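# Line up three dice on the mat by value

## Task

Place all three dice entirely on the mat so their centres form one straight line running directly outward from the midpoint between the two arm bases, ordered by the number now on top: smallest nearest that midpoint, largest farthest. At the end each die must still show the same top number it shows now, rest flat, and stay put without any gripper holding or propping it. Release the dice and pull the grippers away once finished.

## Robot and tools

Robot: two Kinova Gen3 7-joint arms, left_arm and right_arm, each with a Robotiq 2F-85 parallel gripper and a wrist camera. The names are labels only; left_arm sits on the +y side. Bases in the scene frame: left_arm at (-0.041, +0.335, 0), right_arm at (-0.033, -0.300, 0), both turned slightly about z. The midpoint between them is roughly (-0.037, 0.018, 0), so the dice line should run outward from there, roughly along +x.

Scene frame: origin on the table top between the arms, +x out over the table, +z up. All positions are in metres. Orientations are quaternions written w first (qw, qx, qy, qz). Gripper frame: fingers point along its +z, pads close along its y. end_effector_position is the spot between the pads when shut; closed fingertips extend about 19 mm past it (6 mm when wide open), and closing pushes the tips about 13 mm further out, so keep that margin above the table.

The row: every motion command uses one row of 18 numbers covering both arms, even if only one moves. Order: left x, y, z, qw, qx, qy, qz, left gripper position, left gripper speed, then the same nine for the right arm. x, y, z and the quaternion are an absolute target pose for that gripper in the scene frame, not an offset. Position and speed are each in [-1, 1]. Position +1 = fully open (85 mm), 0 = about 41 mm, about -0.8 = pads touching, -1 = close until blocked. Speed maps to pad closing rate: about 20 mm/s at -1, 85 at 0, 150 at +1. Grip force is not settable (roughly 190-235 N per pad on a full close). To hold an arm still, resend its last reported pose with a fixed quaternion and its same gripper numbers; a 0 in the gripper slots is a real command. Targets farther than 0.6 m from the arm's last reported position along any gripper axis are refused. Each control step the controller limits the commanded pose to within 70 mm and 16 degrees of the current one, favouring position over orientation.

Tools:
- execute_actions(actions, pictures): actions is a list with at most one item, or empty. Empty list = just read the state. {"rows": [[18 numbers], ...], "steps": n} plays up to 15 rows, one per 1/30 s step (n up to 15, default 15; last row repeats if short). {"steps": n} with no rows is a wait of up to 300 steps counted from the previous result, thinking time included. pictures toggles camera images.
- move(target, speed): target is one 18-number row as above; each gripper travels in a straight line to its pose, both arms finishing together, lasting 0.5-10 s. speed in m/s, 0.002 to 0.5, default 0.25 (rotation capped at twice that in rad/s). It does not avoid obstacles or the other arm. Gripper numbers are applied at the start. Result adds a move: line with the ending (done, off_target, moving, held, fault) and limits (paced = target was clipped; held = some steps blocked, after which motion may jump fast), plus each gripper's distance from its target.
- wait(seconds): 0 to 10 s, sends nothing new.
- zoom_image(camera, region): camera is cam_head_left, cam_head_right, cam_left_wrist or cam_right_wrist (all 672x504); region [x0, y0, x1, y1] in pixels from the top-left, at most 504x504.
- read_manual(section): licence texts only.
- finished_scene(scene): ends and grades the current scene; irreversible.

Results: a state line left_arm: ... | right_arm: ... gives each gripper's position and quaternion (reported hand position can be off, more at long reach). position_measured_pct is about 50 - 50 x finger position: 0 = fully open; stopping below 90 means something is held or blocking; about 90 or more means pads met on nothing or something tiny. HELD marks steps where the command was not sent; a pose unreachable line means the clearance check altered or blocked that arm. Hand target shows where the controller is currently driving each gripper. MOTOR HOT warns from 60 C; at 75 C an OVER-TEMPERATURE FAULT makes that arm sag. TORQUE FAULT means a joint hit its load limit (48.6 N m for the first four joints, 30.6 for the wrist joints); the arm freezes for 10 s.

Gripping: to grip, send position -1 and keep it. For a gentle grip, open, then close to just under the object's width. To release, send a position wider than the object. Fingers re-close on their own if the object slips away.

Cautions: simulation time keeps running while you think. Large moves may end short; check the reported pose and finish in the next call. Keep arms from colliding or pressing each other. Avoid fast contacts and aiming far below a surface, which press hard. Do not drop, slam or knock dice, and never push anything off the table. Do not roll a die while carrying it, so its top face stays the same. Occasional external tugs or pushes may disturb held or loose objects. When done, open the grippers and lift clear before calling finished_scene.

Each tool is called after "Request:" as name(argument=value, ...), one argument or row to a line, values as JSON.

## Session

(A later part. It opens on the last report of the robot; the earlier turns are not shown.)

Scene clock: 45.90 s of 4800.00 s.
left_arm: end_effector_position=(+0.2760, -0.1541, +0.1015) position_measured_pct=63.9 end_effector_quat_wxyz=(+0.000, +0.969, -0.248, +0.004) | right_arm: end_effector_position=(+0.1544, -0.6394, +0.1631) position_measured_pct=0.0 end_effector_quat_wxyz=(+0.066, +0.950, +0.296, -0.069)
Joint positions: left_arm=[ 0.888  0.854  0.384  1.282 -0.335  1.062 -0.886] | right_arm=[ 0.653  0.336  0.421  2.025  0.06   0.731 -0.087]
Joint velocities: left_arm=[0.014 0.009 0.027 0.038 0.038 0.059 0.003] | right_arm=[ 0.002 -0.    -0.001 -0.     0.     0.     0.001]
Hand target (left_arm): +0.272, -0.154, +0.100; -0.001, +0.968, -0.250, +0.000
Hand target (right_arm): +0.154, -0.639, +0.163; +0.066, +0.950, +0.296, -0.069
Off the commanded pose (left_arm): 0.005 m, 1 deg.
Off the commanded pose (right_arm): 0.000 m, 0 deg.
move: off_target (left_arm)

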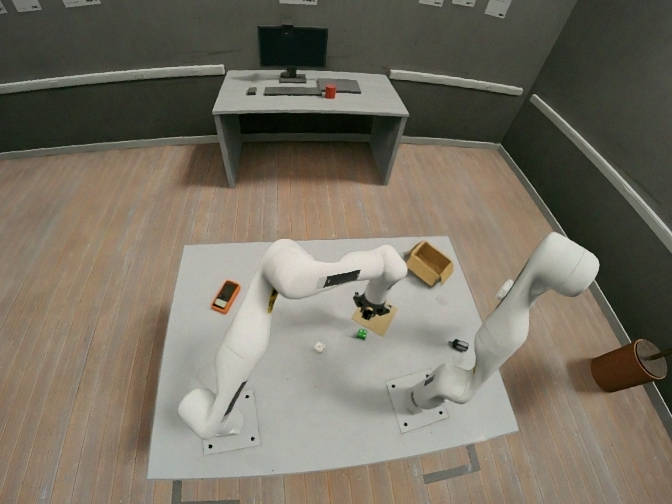

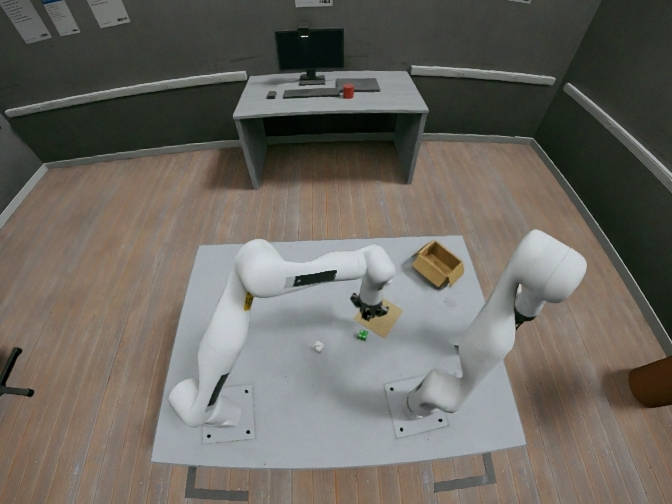

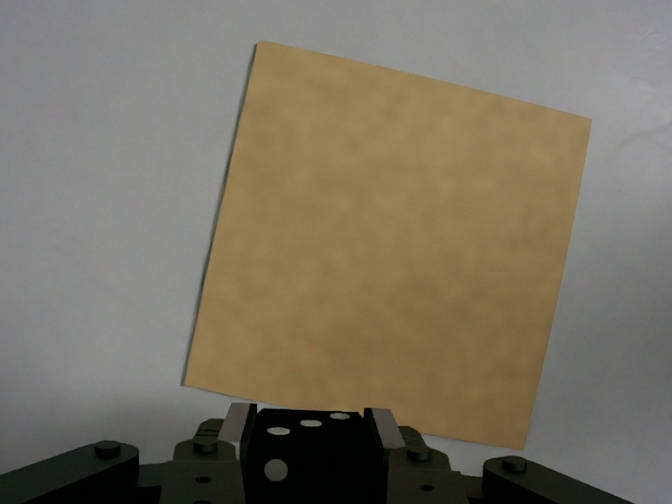

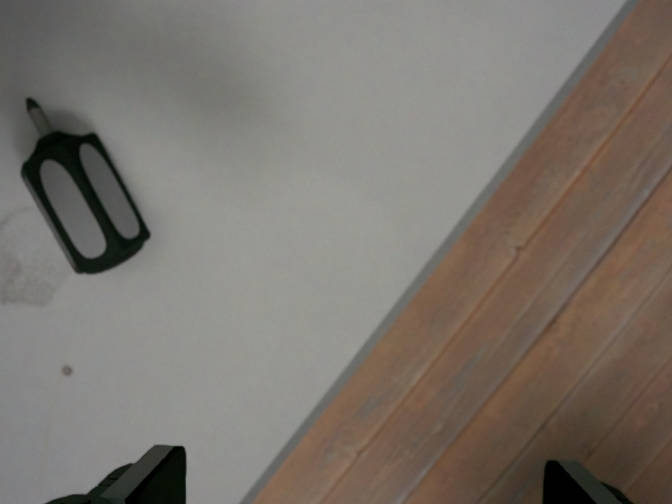

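Request:
move(
  target=[0.279,-0.183,0.07,0,0.961,-0.276,0,-1,0.5,0.1544,-0.6394,0.1631,0.066,0.950,0.296,-0.069,1,0],
  speed=0.1,
)

Request:
move(
  target=[0.279,-0.183,0.028,0,0.961,-0.276,0,-1,0.5,0.1544,-0.6394,0.1631,0.066,0.950,0.296,-0.069,1,0],
  speed=0.05,
)

Request:
move(
  target=[0.279,-0.183,0.028,0,0.961,-0.276,0,0.5,0,0.1544,-0.6394,0.1631,0.066,0.950,0.296,-0.069,1,0],
)

Request:
move(
  target=[0.279,-0.183,0.12,0,0.943,-0.334,0,1,0,0.1544,-0.6394,0.1631,0.066,0.950,0.296,-0.069,1,0],
  speed=0.1,
)

Request:
move(
  target=[0.195,0.035,0.12,0,0.943,-0.334,0,1,0,0.1544,-0.6394,0.1631,0.066,0.950,0.296,-0.069,1,0],
)

Scene clock: 55.40 s of 4800.00 s.
left_arm: end_effector_position=(+0.2794, -0.1830, +0.0705) position_measured_pct=63.9 end_effector_quat_wxyz=(+0.000, +0.961, -0.276, +0.000) | right_arm: end_effector_position=(+0.1544, -0.6394, +0.1631) position_measured_pct=0.0 end_effector_quat_wxyz=(+0.066, +0.950, +0.296, -0.069)
Joint positions: left_arm=[ 0.923  0.955  0.387  1.178 -0.359  1.073 -0.927] | right_arm=[ 0.653  0.336  0.421  2.025  0.06   0.731 -0.087]
Joint velocities: left_arm=[ 0.001  0.008 -0.001 -0.003  0.002 -0.001 -0.   ] | right_arm=[-0.     0.001  0.001 -0.001  0.     0.     0.   ]
Hand target (left_arm): +0.279, -0.183, +0.070; -0.000, +0.961, -0.276, +0.000
Hand target (right_arm): +0.154, -0.639, +0.163; +0.066, +0.950, +0.296, -0.069
Off the commanded pose (left_arm): 0.001 m, 0 deg.
Off the commanded pose (right_arm): 0.000 m, 0 deg.
After step 90, 5.77 s passed at rest.
move: done

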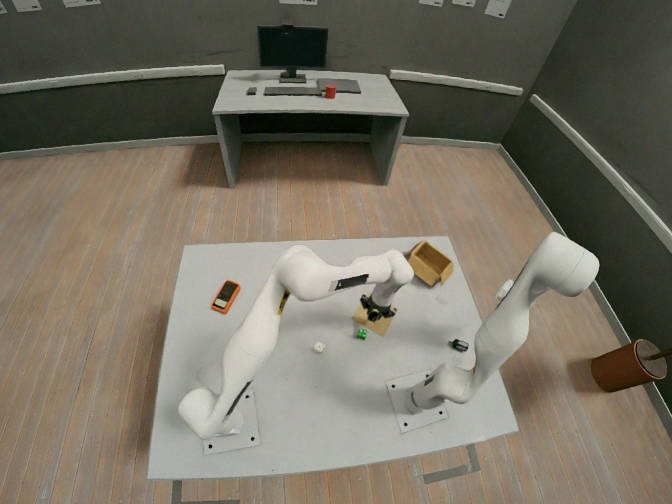

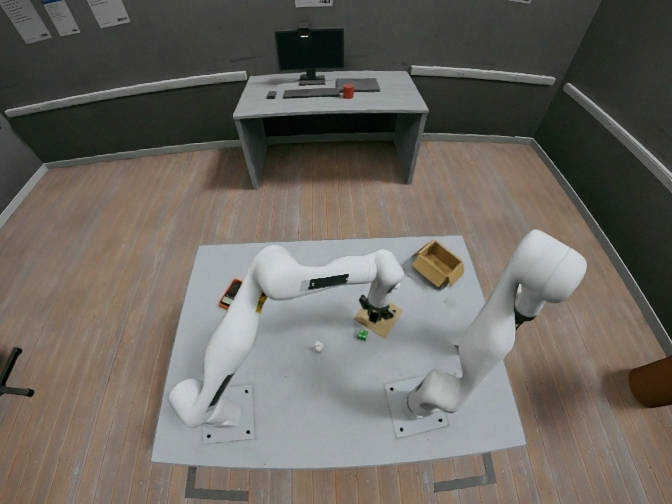

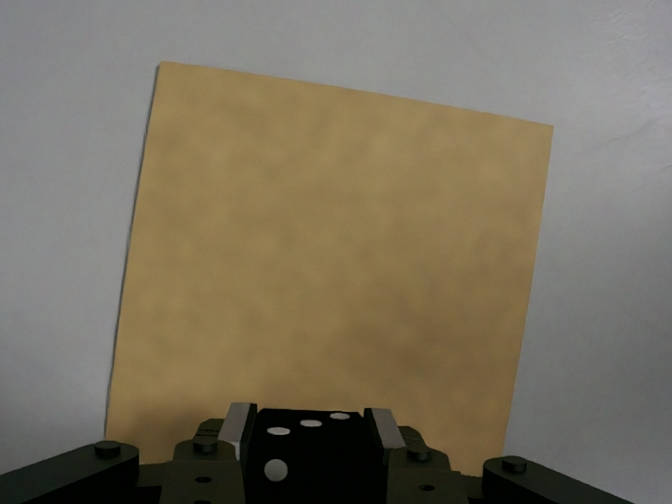

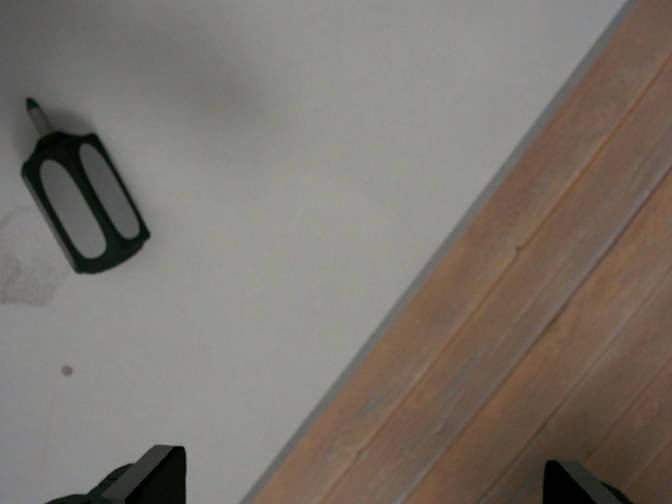

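Scene clock: 56.50 s of 4800.00 s.
left_arm: end_effector_position=(+0.2791, -0.1830, +0.0281) position_measured_pct=63.9 end_effector_quat_wxyz=(-0.000, +0.961, -0.276, +0.000) | right_arm: end_effector_position=(+0.1544, -0.6394, +0.1631) position_measured_pct=0.0 end_effector_quat_wxyz=(+0.066, +0.950, +0.296, -0.069)
Joint positions: left_arm=[ 0.929  1.012  0.37   1.204 -0.375  0.991 -0.913] | right_arm=[ 0.653  0.336  0.421  2.025  0.06   0.731 -0.087]
Joint velocities: left_arm=[ 0.001  0.003 -0.001 -0.001 -0.     0.     0.   ] | right_arm=[ 0.001  0.    -0.    -0.001 -0.002 -0.     0.001]
Hand target (left_arm): +0.279, -0.183, +0.028; -0.000, +0.961, -0.276, +0.000
Hand target (right_arm): +0.154, -0.639, +0.163; +0.066, +0.950, +0.296, -0.069
Off the commanded pose (left_arm): 0.000 m, 0 deg.
Off the commanded pose (right_arm): 0.000 m, 0 deg.
move: done

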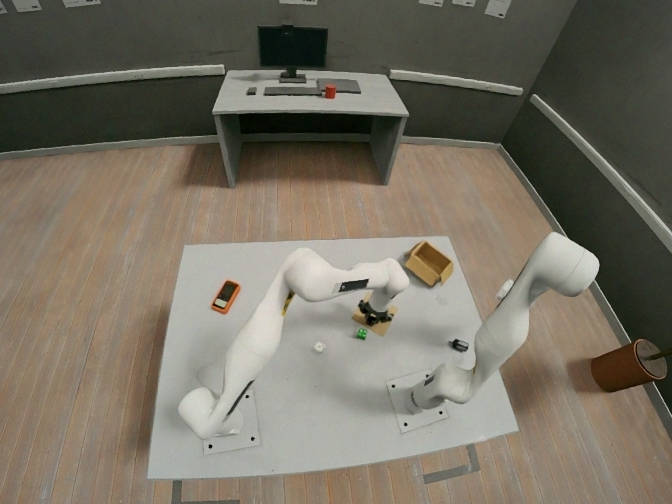

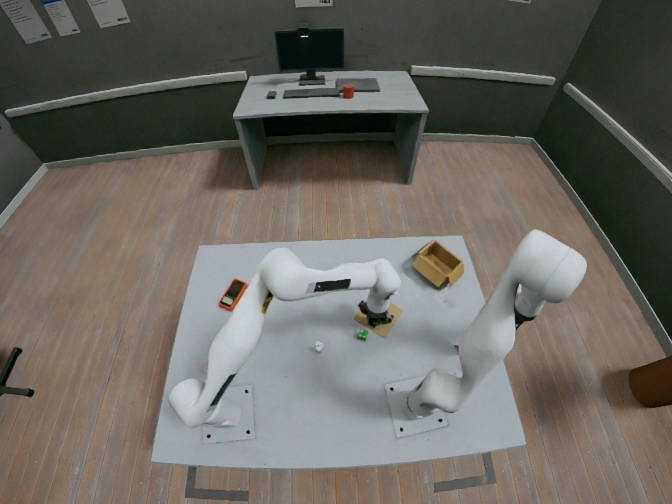

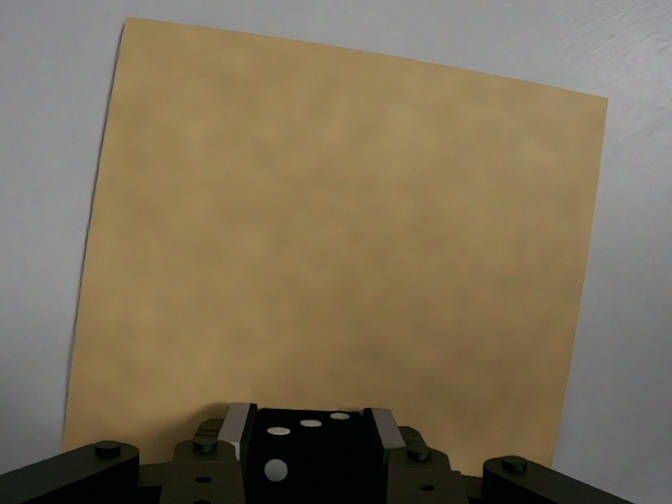

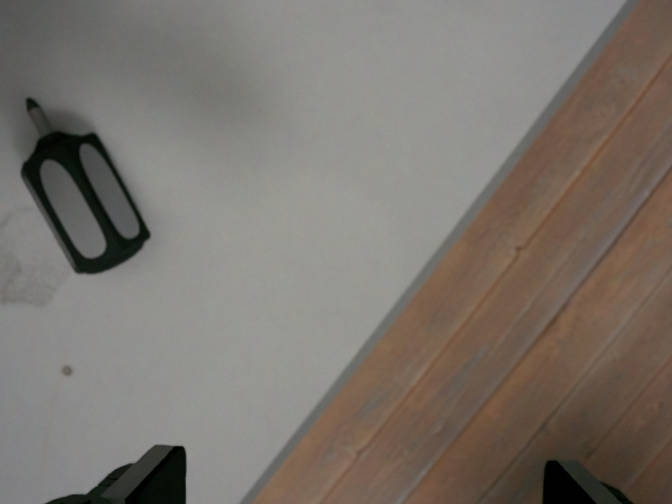

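Scene clock: 57.30 s of 4800.00 s.
left_arm: end_effector_position=(+0.2790, -0.1830, +0.0280) position_measured_pct=25.0 end_effector_quat_wxyz=(+0.000, +0.961, -0.276, +0.000) | right_arm: end_effector_position=(+0.1544, -0.6394, +0.1631) position_measured_pct=0.0 end_effector_quat_wxyz=(+0.066, +0.950, +0.296, -0.069)
Joint positions: left_arm=[ 0.929  1.013  0.37   1.204 -0.375  0.991 -0.913] | right_arm=[ 0.653  0.336  0.421  2.025  0.06   0.731 -0.087]
Joint velocities: left_arm=[ 0.001  0.001 -0.001 -0.     0.001  0.001  0.   ] | right_arm=[-0.     0.001 -0.    -0.    -0.001  0.     0.001]
Hand target (left_arm): +0.279, -0.183, +0.028; -0.000, +0.961, -0.276, +0.000
Hand target (right_arm): +0.154, -0.639, +0.163; +0.066, +0.950, +0.296, -0.069
Off the commanded pose (left_arm): 0.000 m, 0 deg.
Off the commanded pose (right_arm): 0.000 m, 0 deg.
move: done

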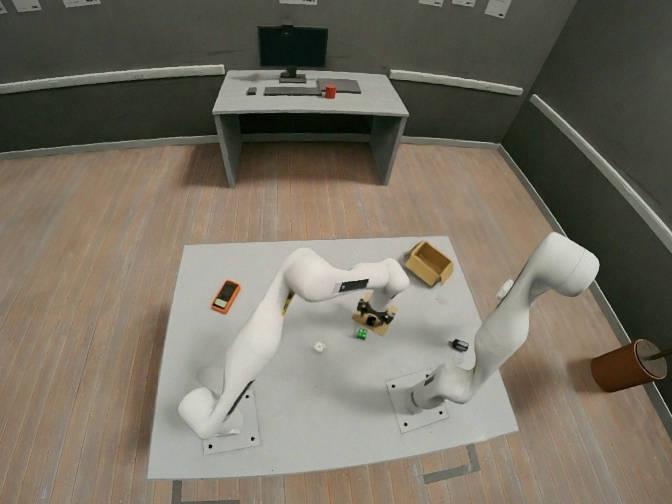

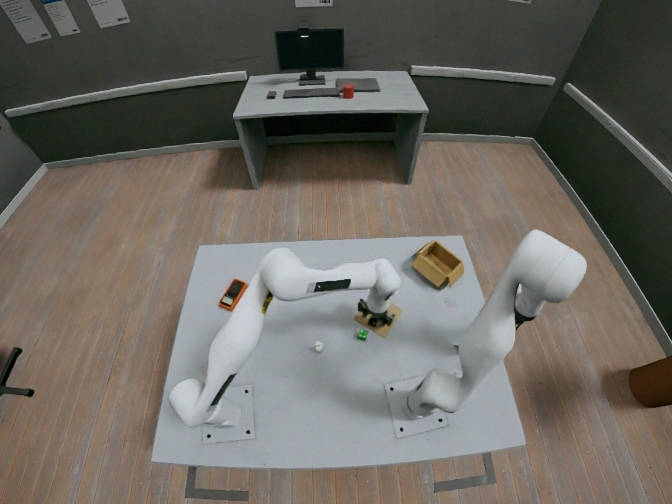

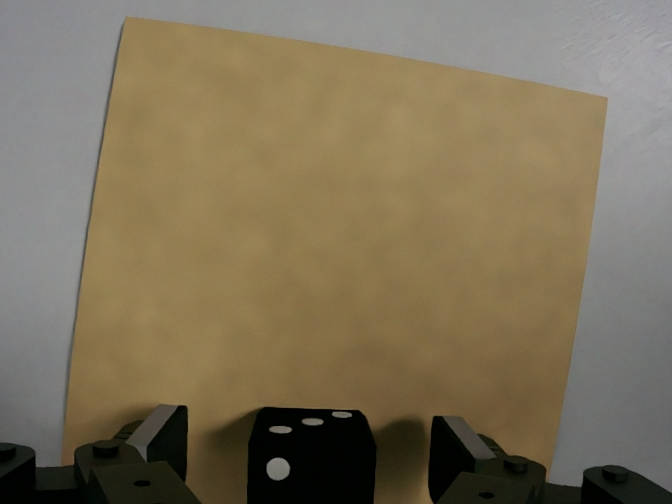

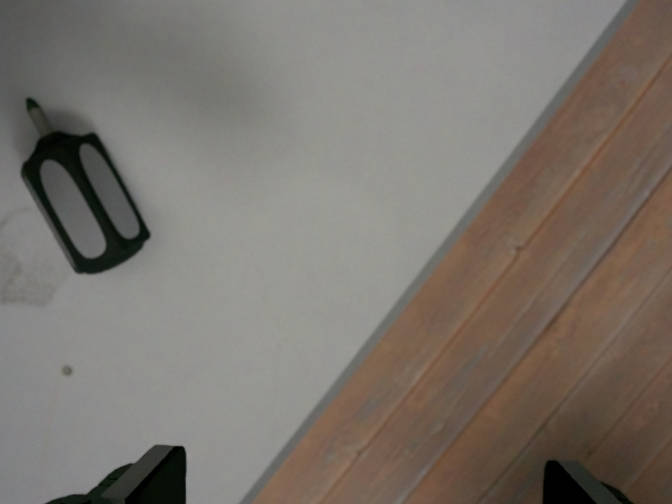

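Scene clock: 58.50 s of 4800.00 s.
left_arm: end_effector_position=(+0.2788, -0.1831, +0.1199) position_measured_pct=0.0 end_effector_quat_wxyz=(+0.000, +0.943, -0.334, -0.000) | right_arm: end_effector_position=(+0.1544, -0.6394, +0.1631) position_measured_pct=0.0 end_effector_quat_wxyz=(+0.066, +0.950, +0.296, -0.069)
Joint positions: left_arm=[ 0.907  0.902  0.434  1.129 -0.364  1.183 -1.05 ] | right_arm=[ 0.653  0.336  0.421  2.025  0.06   0.731 -0.087]
Joint velocities: left_arm=[-0.002 -0.001 -0.002 -0.001  0.     0.001 -0.   ] | right_arm=[-0.002  0.    -0.    -0.    -0.001 -0.    -0.   ]
Hand target (left_arm): +0.279, -0.183, +0.120; +0.000, +0.943, -0.334, -0.000
Hand target (right_arm): +0.154, -0.639, +0.163; +0.066, +0.950, +0.296, -0.069
Off the commanded pose (left_arm): 0.000 m, 0 deg.
Off the commanded pose (right_arm): 0.000 m, 0 deg.
move: done

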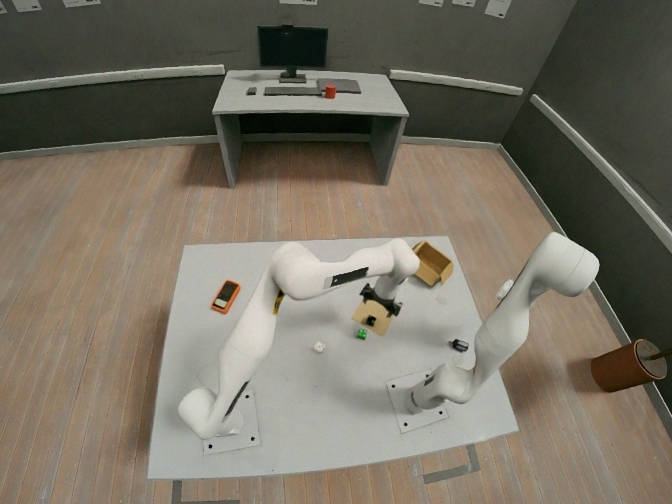

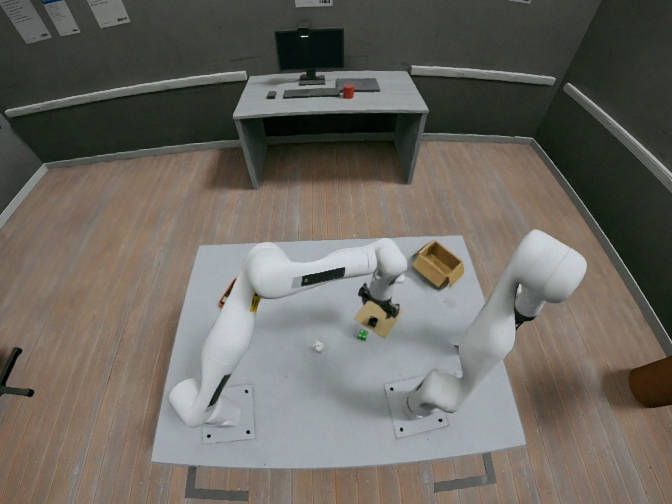

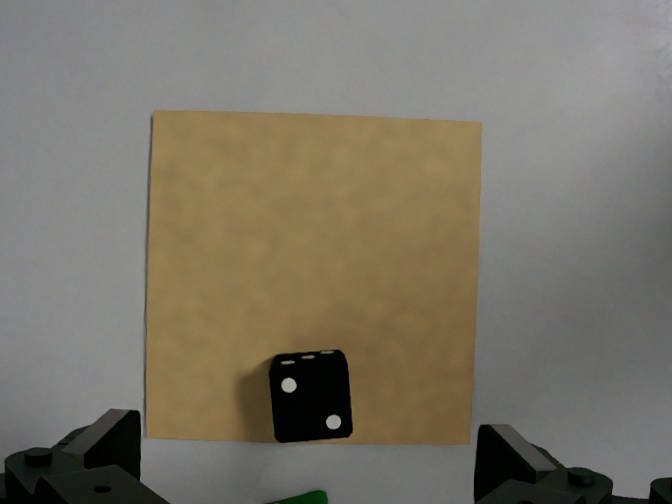

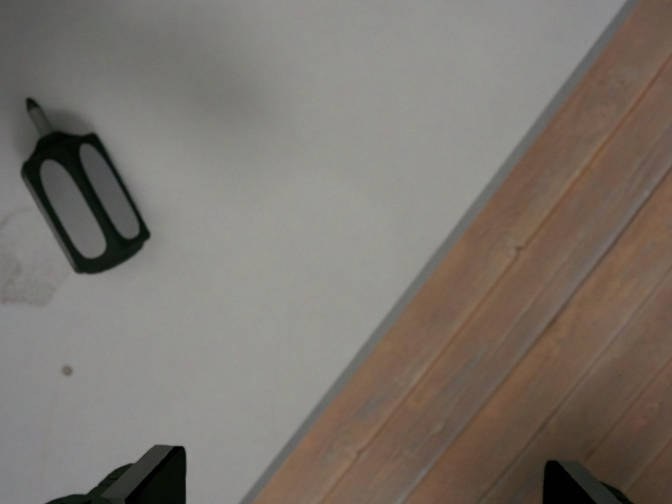

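Scene clock: 59.90 s of 4800.00 s.
left_arm: end_effector_position=(+0.1938, +0.0349, +0.1194) position_measured_pct=0.0 end_effector_quat_wxyz=(-0.000, +0.943, -0.334, -0.000) | right_arm: end_effector_position=(+0.1544, -0.6394, +0.1631) position_measured_pct=0.0 end_effector_quat_wxyz=(+0.066, +0.950, +0.296, -0.069)
Joint positions: left_arm=[ 0.626  0.463  0.465  2.01  -0.302  0.736 -1.103] | right_arm=[ 0.653  0.336  0.421  2.025  0.06   0.731 -0.087]
Joint velocities: left_arm=[-0.009 -0.013 -0.004  0.002  0.003 -0.    -0.004] | right_arm=[0.002 0.001 0.    0.    0.001 0.    0.001]
Hand target (left_arm): +0.194, +0.035, +0.120; -0.000, +0.943, -0.333, +0.000
Hand target (right_arm): +0.154, -0.639, +0.163; +0.066, +0.950, +0.296, -0.069
Off the commanded pose (left_arm): 0.001 m, 0 deg.
Off the commanded pose (right_arm): 0.000 m, 0 deg.
move: done

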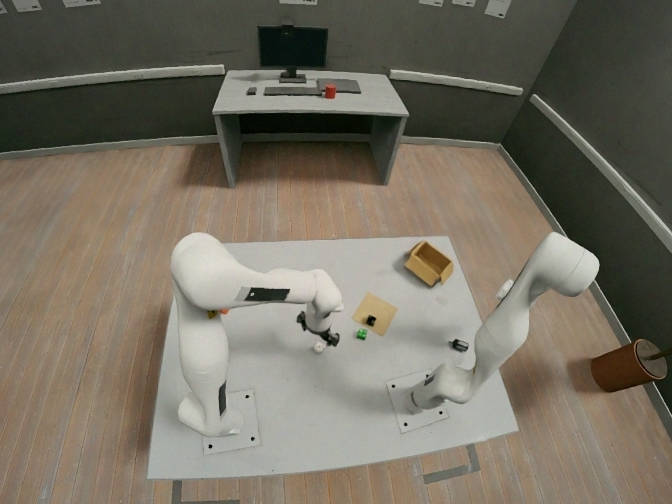

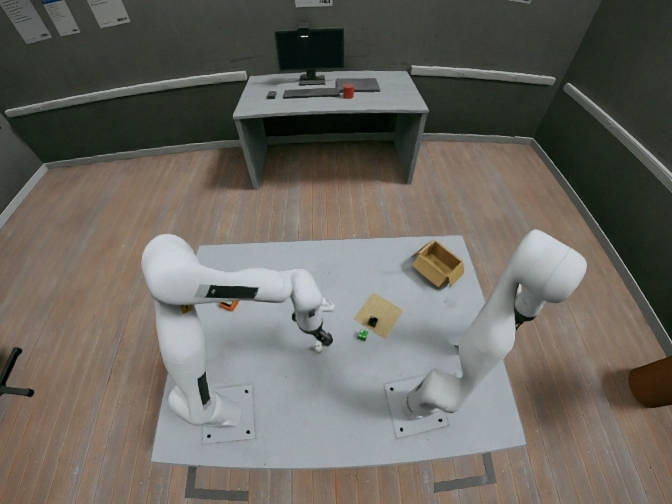

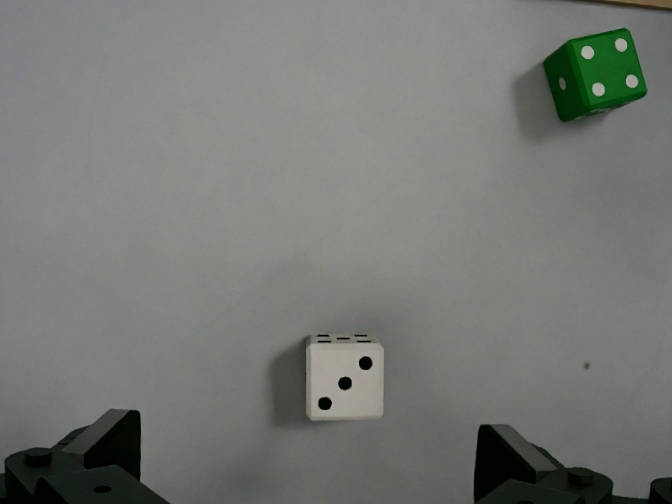

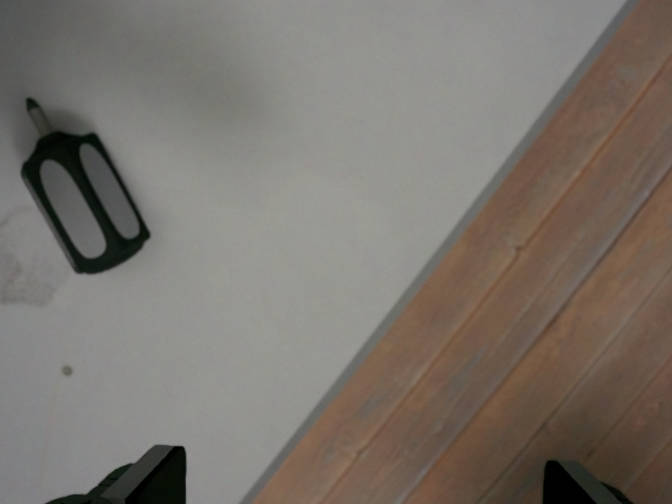

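Request:
move(
  target=[0.190,0.023,0.06,0,0.943,-0.334,0,1,0,0.1544,-0.6394,0.1631,0.066,0.950,0.296,-0.069,1,0],
  speed=0.1,
)

Request:
move(
  target=[0.190,0.023,0.024,0,0.943,-0.334,0,1,0,0.1544,-0.6394,0.1631,0.066,0.950,0.296,-0.069,1,0],
  speed=0.06,
)

Scene clock: 65.43 s of 4800.00 s.
left_arm: end_effector_position=(+0.1906, +0.0232, +0.0604) position_measured_pct=0.0 end_effector_quat_wxyz=(-0.000, +0.943, -0.333, +0.001) | right_arm: end_effector_position=(+0.1544, -0.6394, +0.1631) position_measured_pct=0.0 end_effector_quat_wxyz=(+0.066, +0.950, +0.296, -0.069)
Joint positions: left_arm=[ 0.724  0.595  0.38   2.044 -0.396  0.572 -0.997] | right_arm=[ 0.653  0.336  0.421  2.025  0.06   0.731 -0.087]
Joint velocities: left_arm=[ 0.006  0.008  0.002  0.001 -0.002 -0.     0.001] | right_arm=[-0.001  0.001  0.    -0.    -0.001  0.     0.   ]
Hand target (left_arm): +0.190, +0.023, +0.060; -0.000, +0.943, -0.334, +0.000
Hand target (right_arm): +0.154, -0.639, +0.163; +0.066, +0.950, +0.296, -0.069
Off the commanded pose (left_arm): 0.001 m, 0 deg.
Off the commanded pose (right_arm): 0.000 m, 0 deg.
After step 90, 1.63 s passed at rest.
move: done

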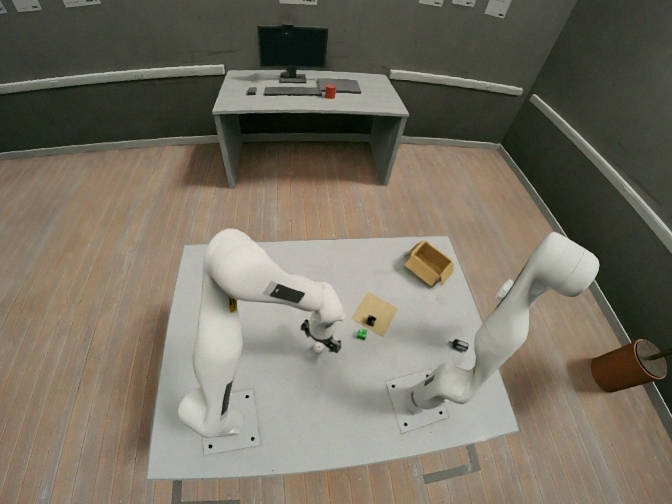

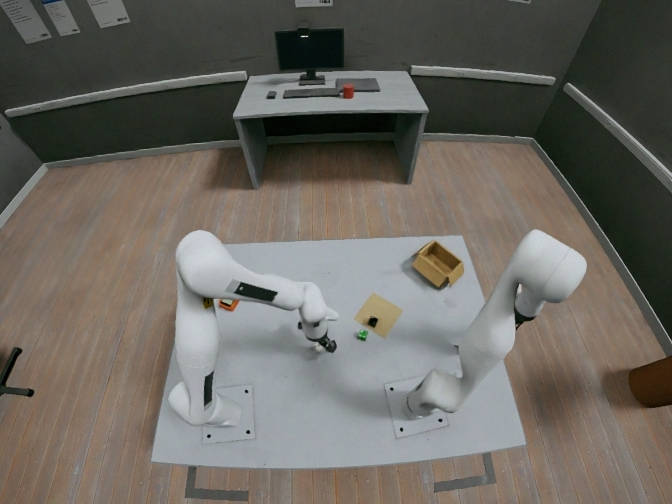

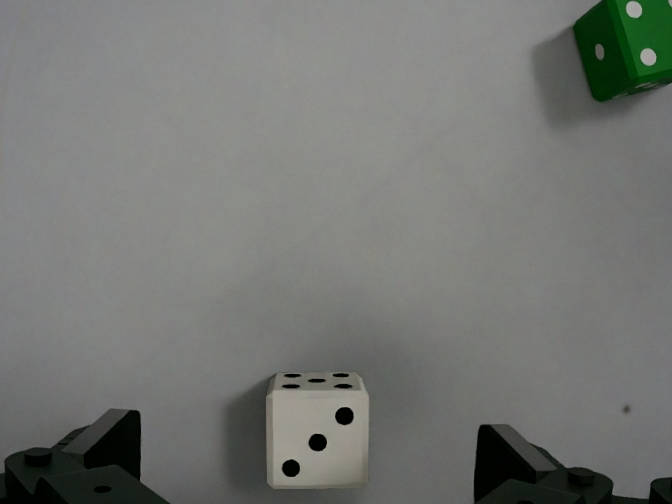

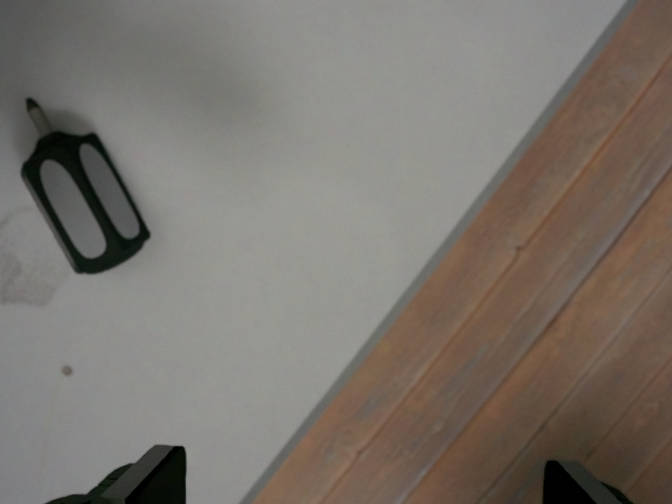

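Scene clock: 66.30 s of 4800.00 s.
left_arm: end_effector_position=(+0.1903, +0.0231, +0.0243) position_measured_pct=0.0 end_effector_quat_wxyz=(-0.000, +0.943, -0.334, +0.000) | right_arm: end_effector_position=(+0.1544, -0.6394, +0.1631) position_measured_pct=0.0 end_effector_quat_wxyz=(+0.066, +0.950, +0.296, -0.069)
Joint positions: left_arm=[ 0.77   0.674  0.317  2.063 -0.447  0.469 -0.953] | right_arm=[ 0.653  0.336  0.421  2.025  0.06   0.731 -0.087]
Joint velocities: left_arm=[0.002 0.004 0.002 0.    0.001 0.001 0.   ] | right_arm=[-0.    -0.001  0.001  0.    -0.001  0.     0.001]
Hand target (left_arm): +0.190, +0.023, +0.024; -0.000, +0.943, -0.334, +0.000
Hand target (right_arm): +0.154, -0.639, +0.163; +0.066, +0.950, +0.296, -0.069
Off the commanded pose (left_arm): 0.000 m, 0 deg.
Off the commanded pose (right_arm): 0.000 m, 0 deg.
move: done

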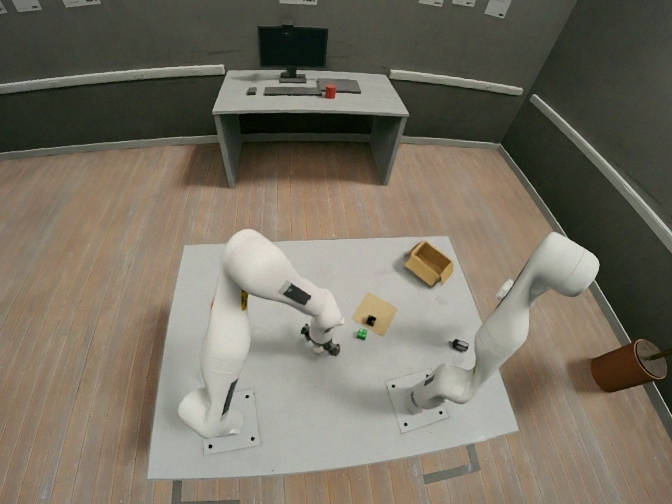

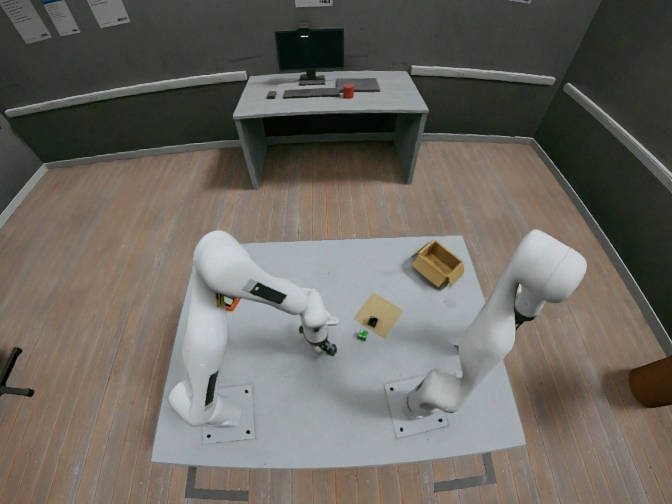

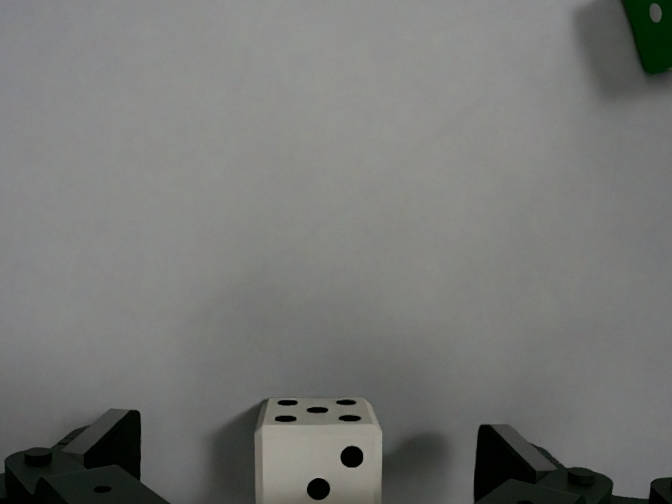

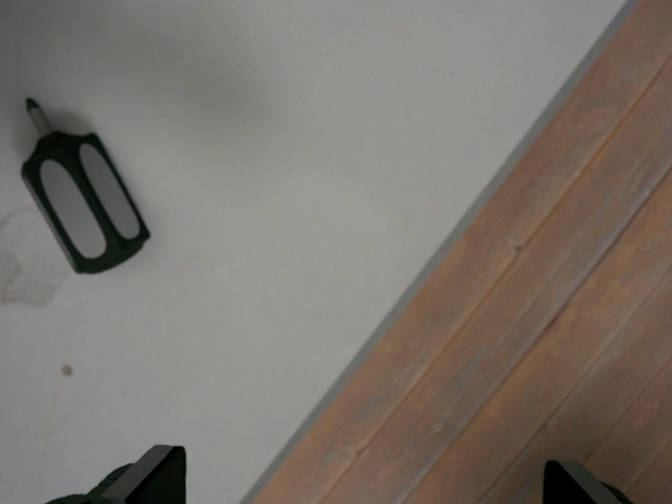

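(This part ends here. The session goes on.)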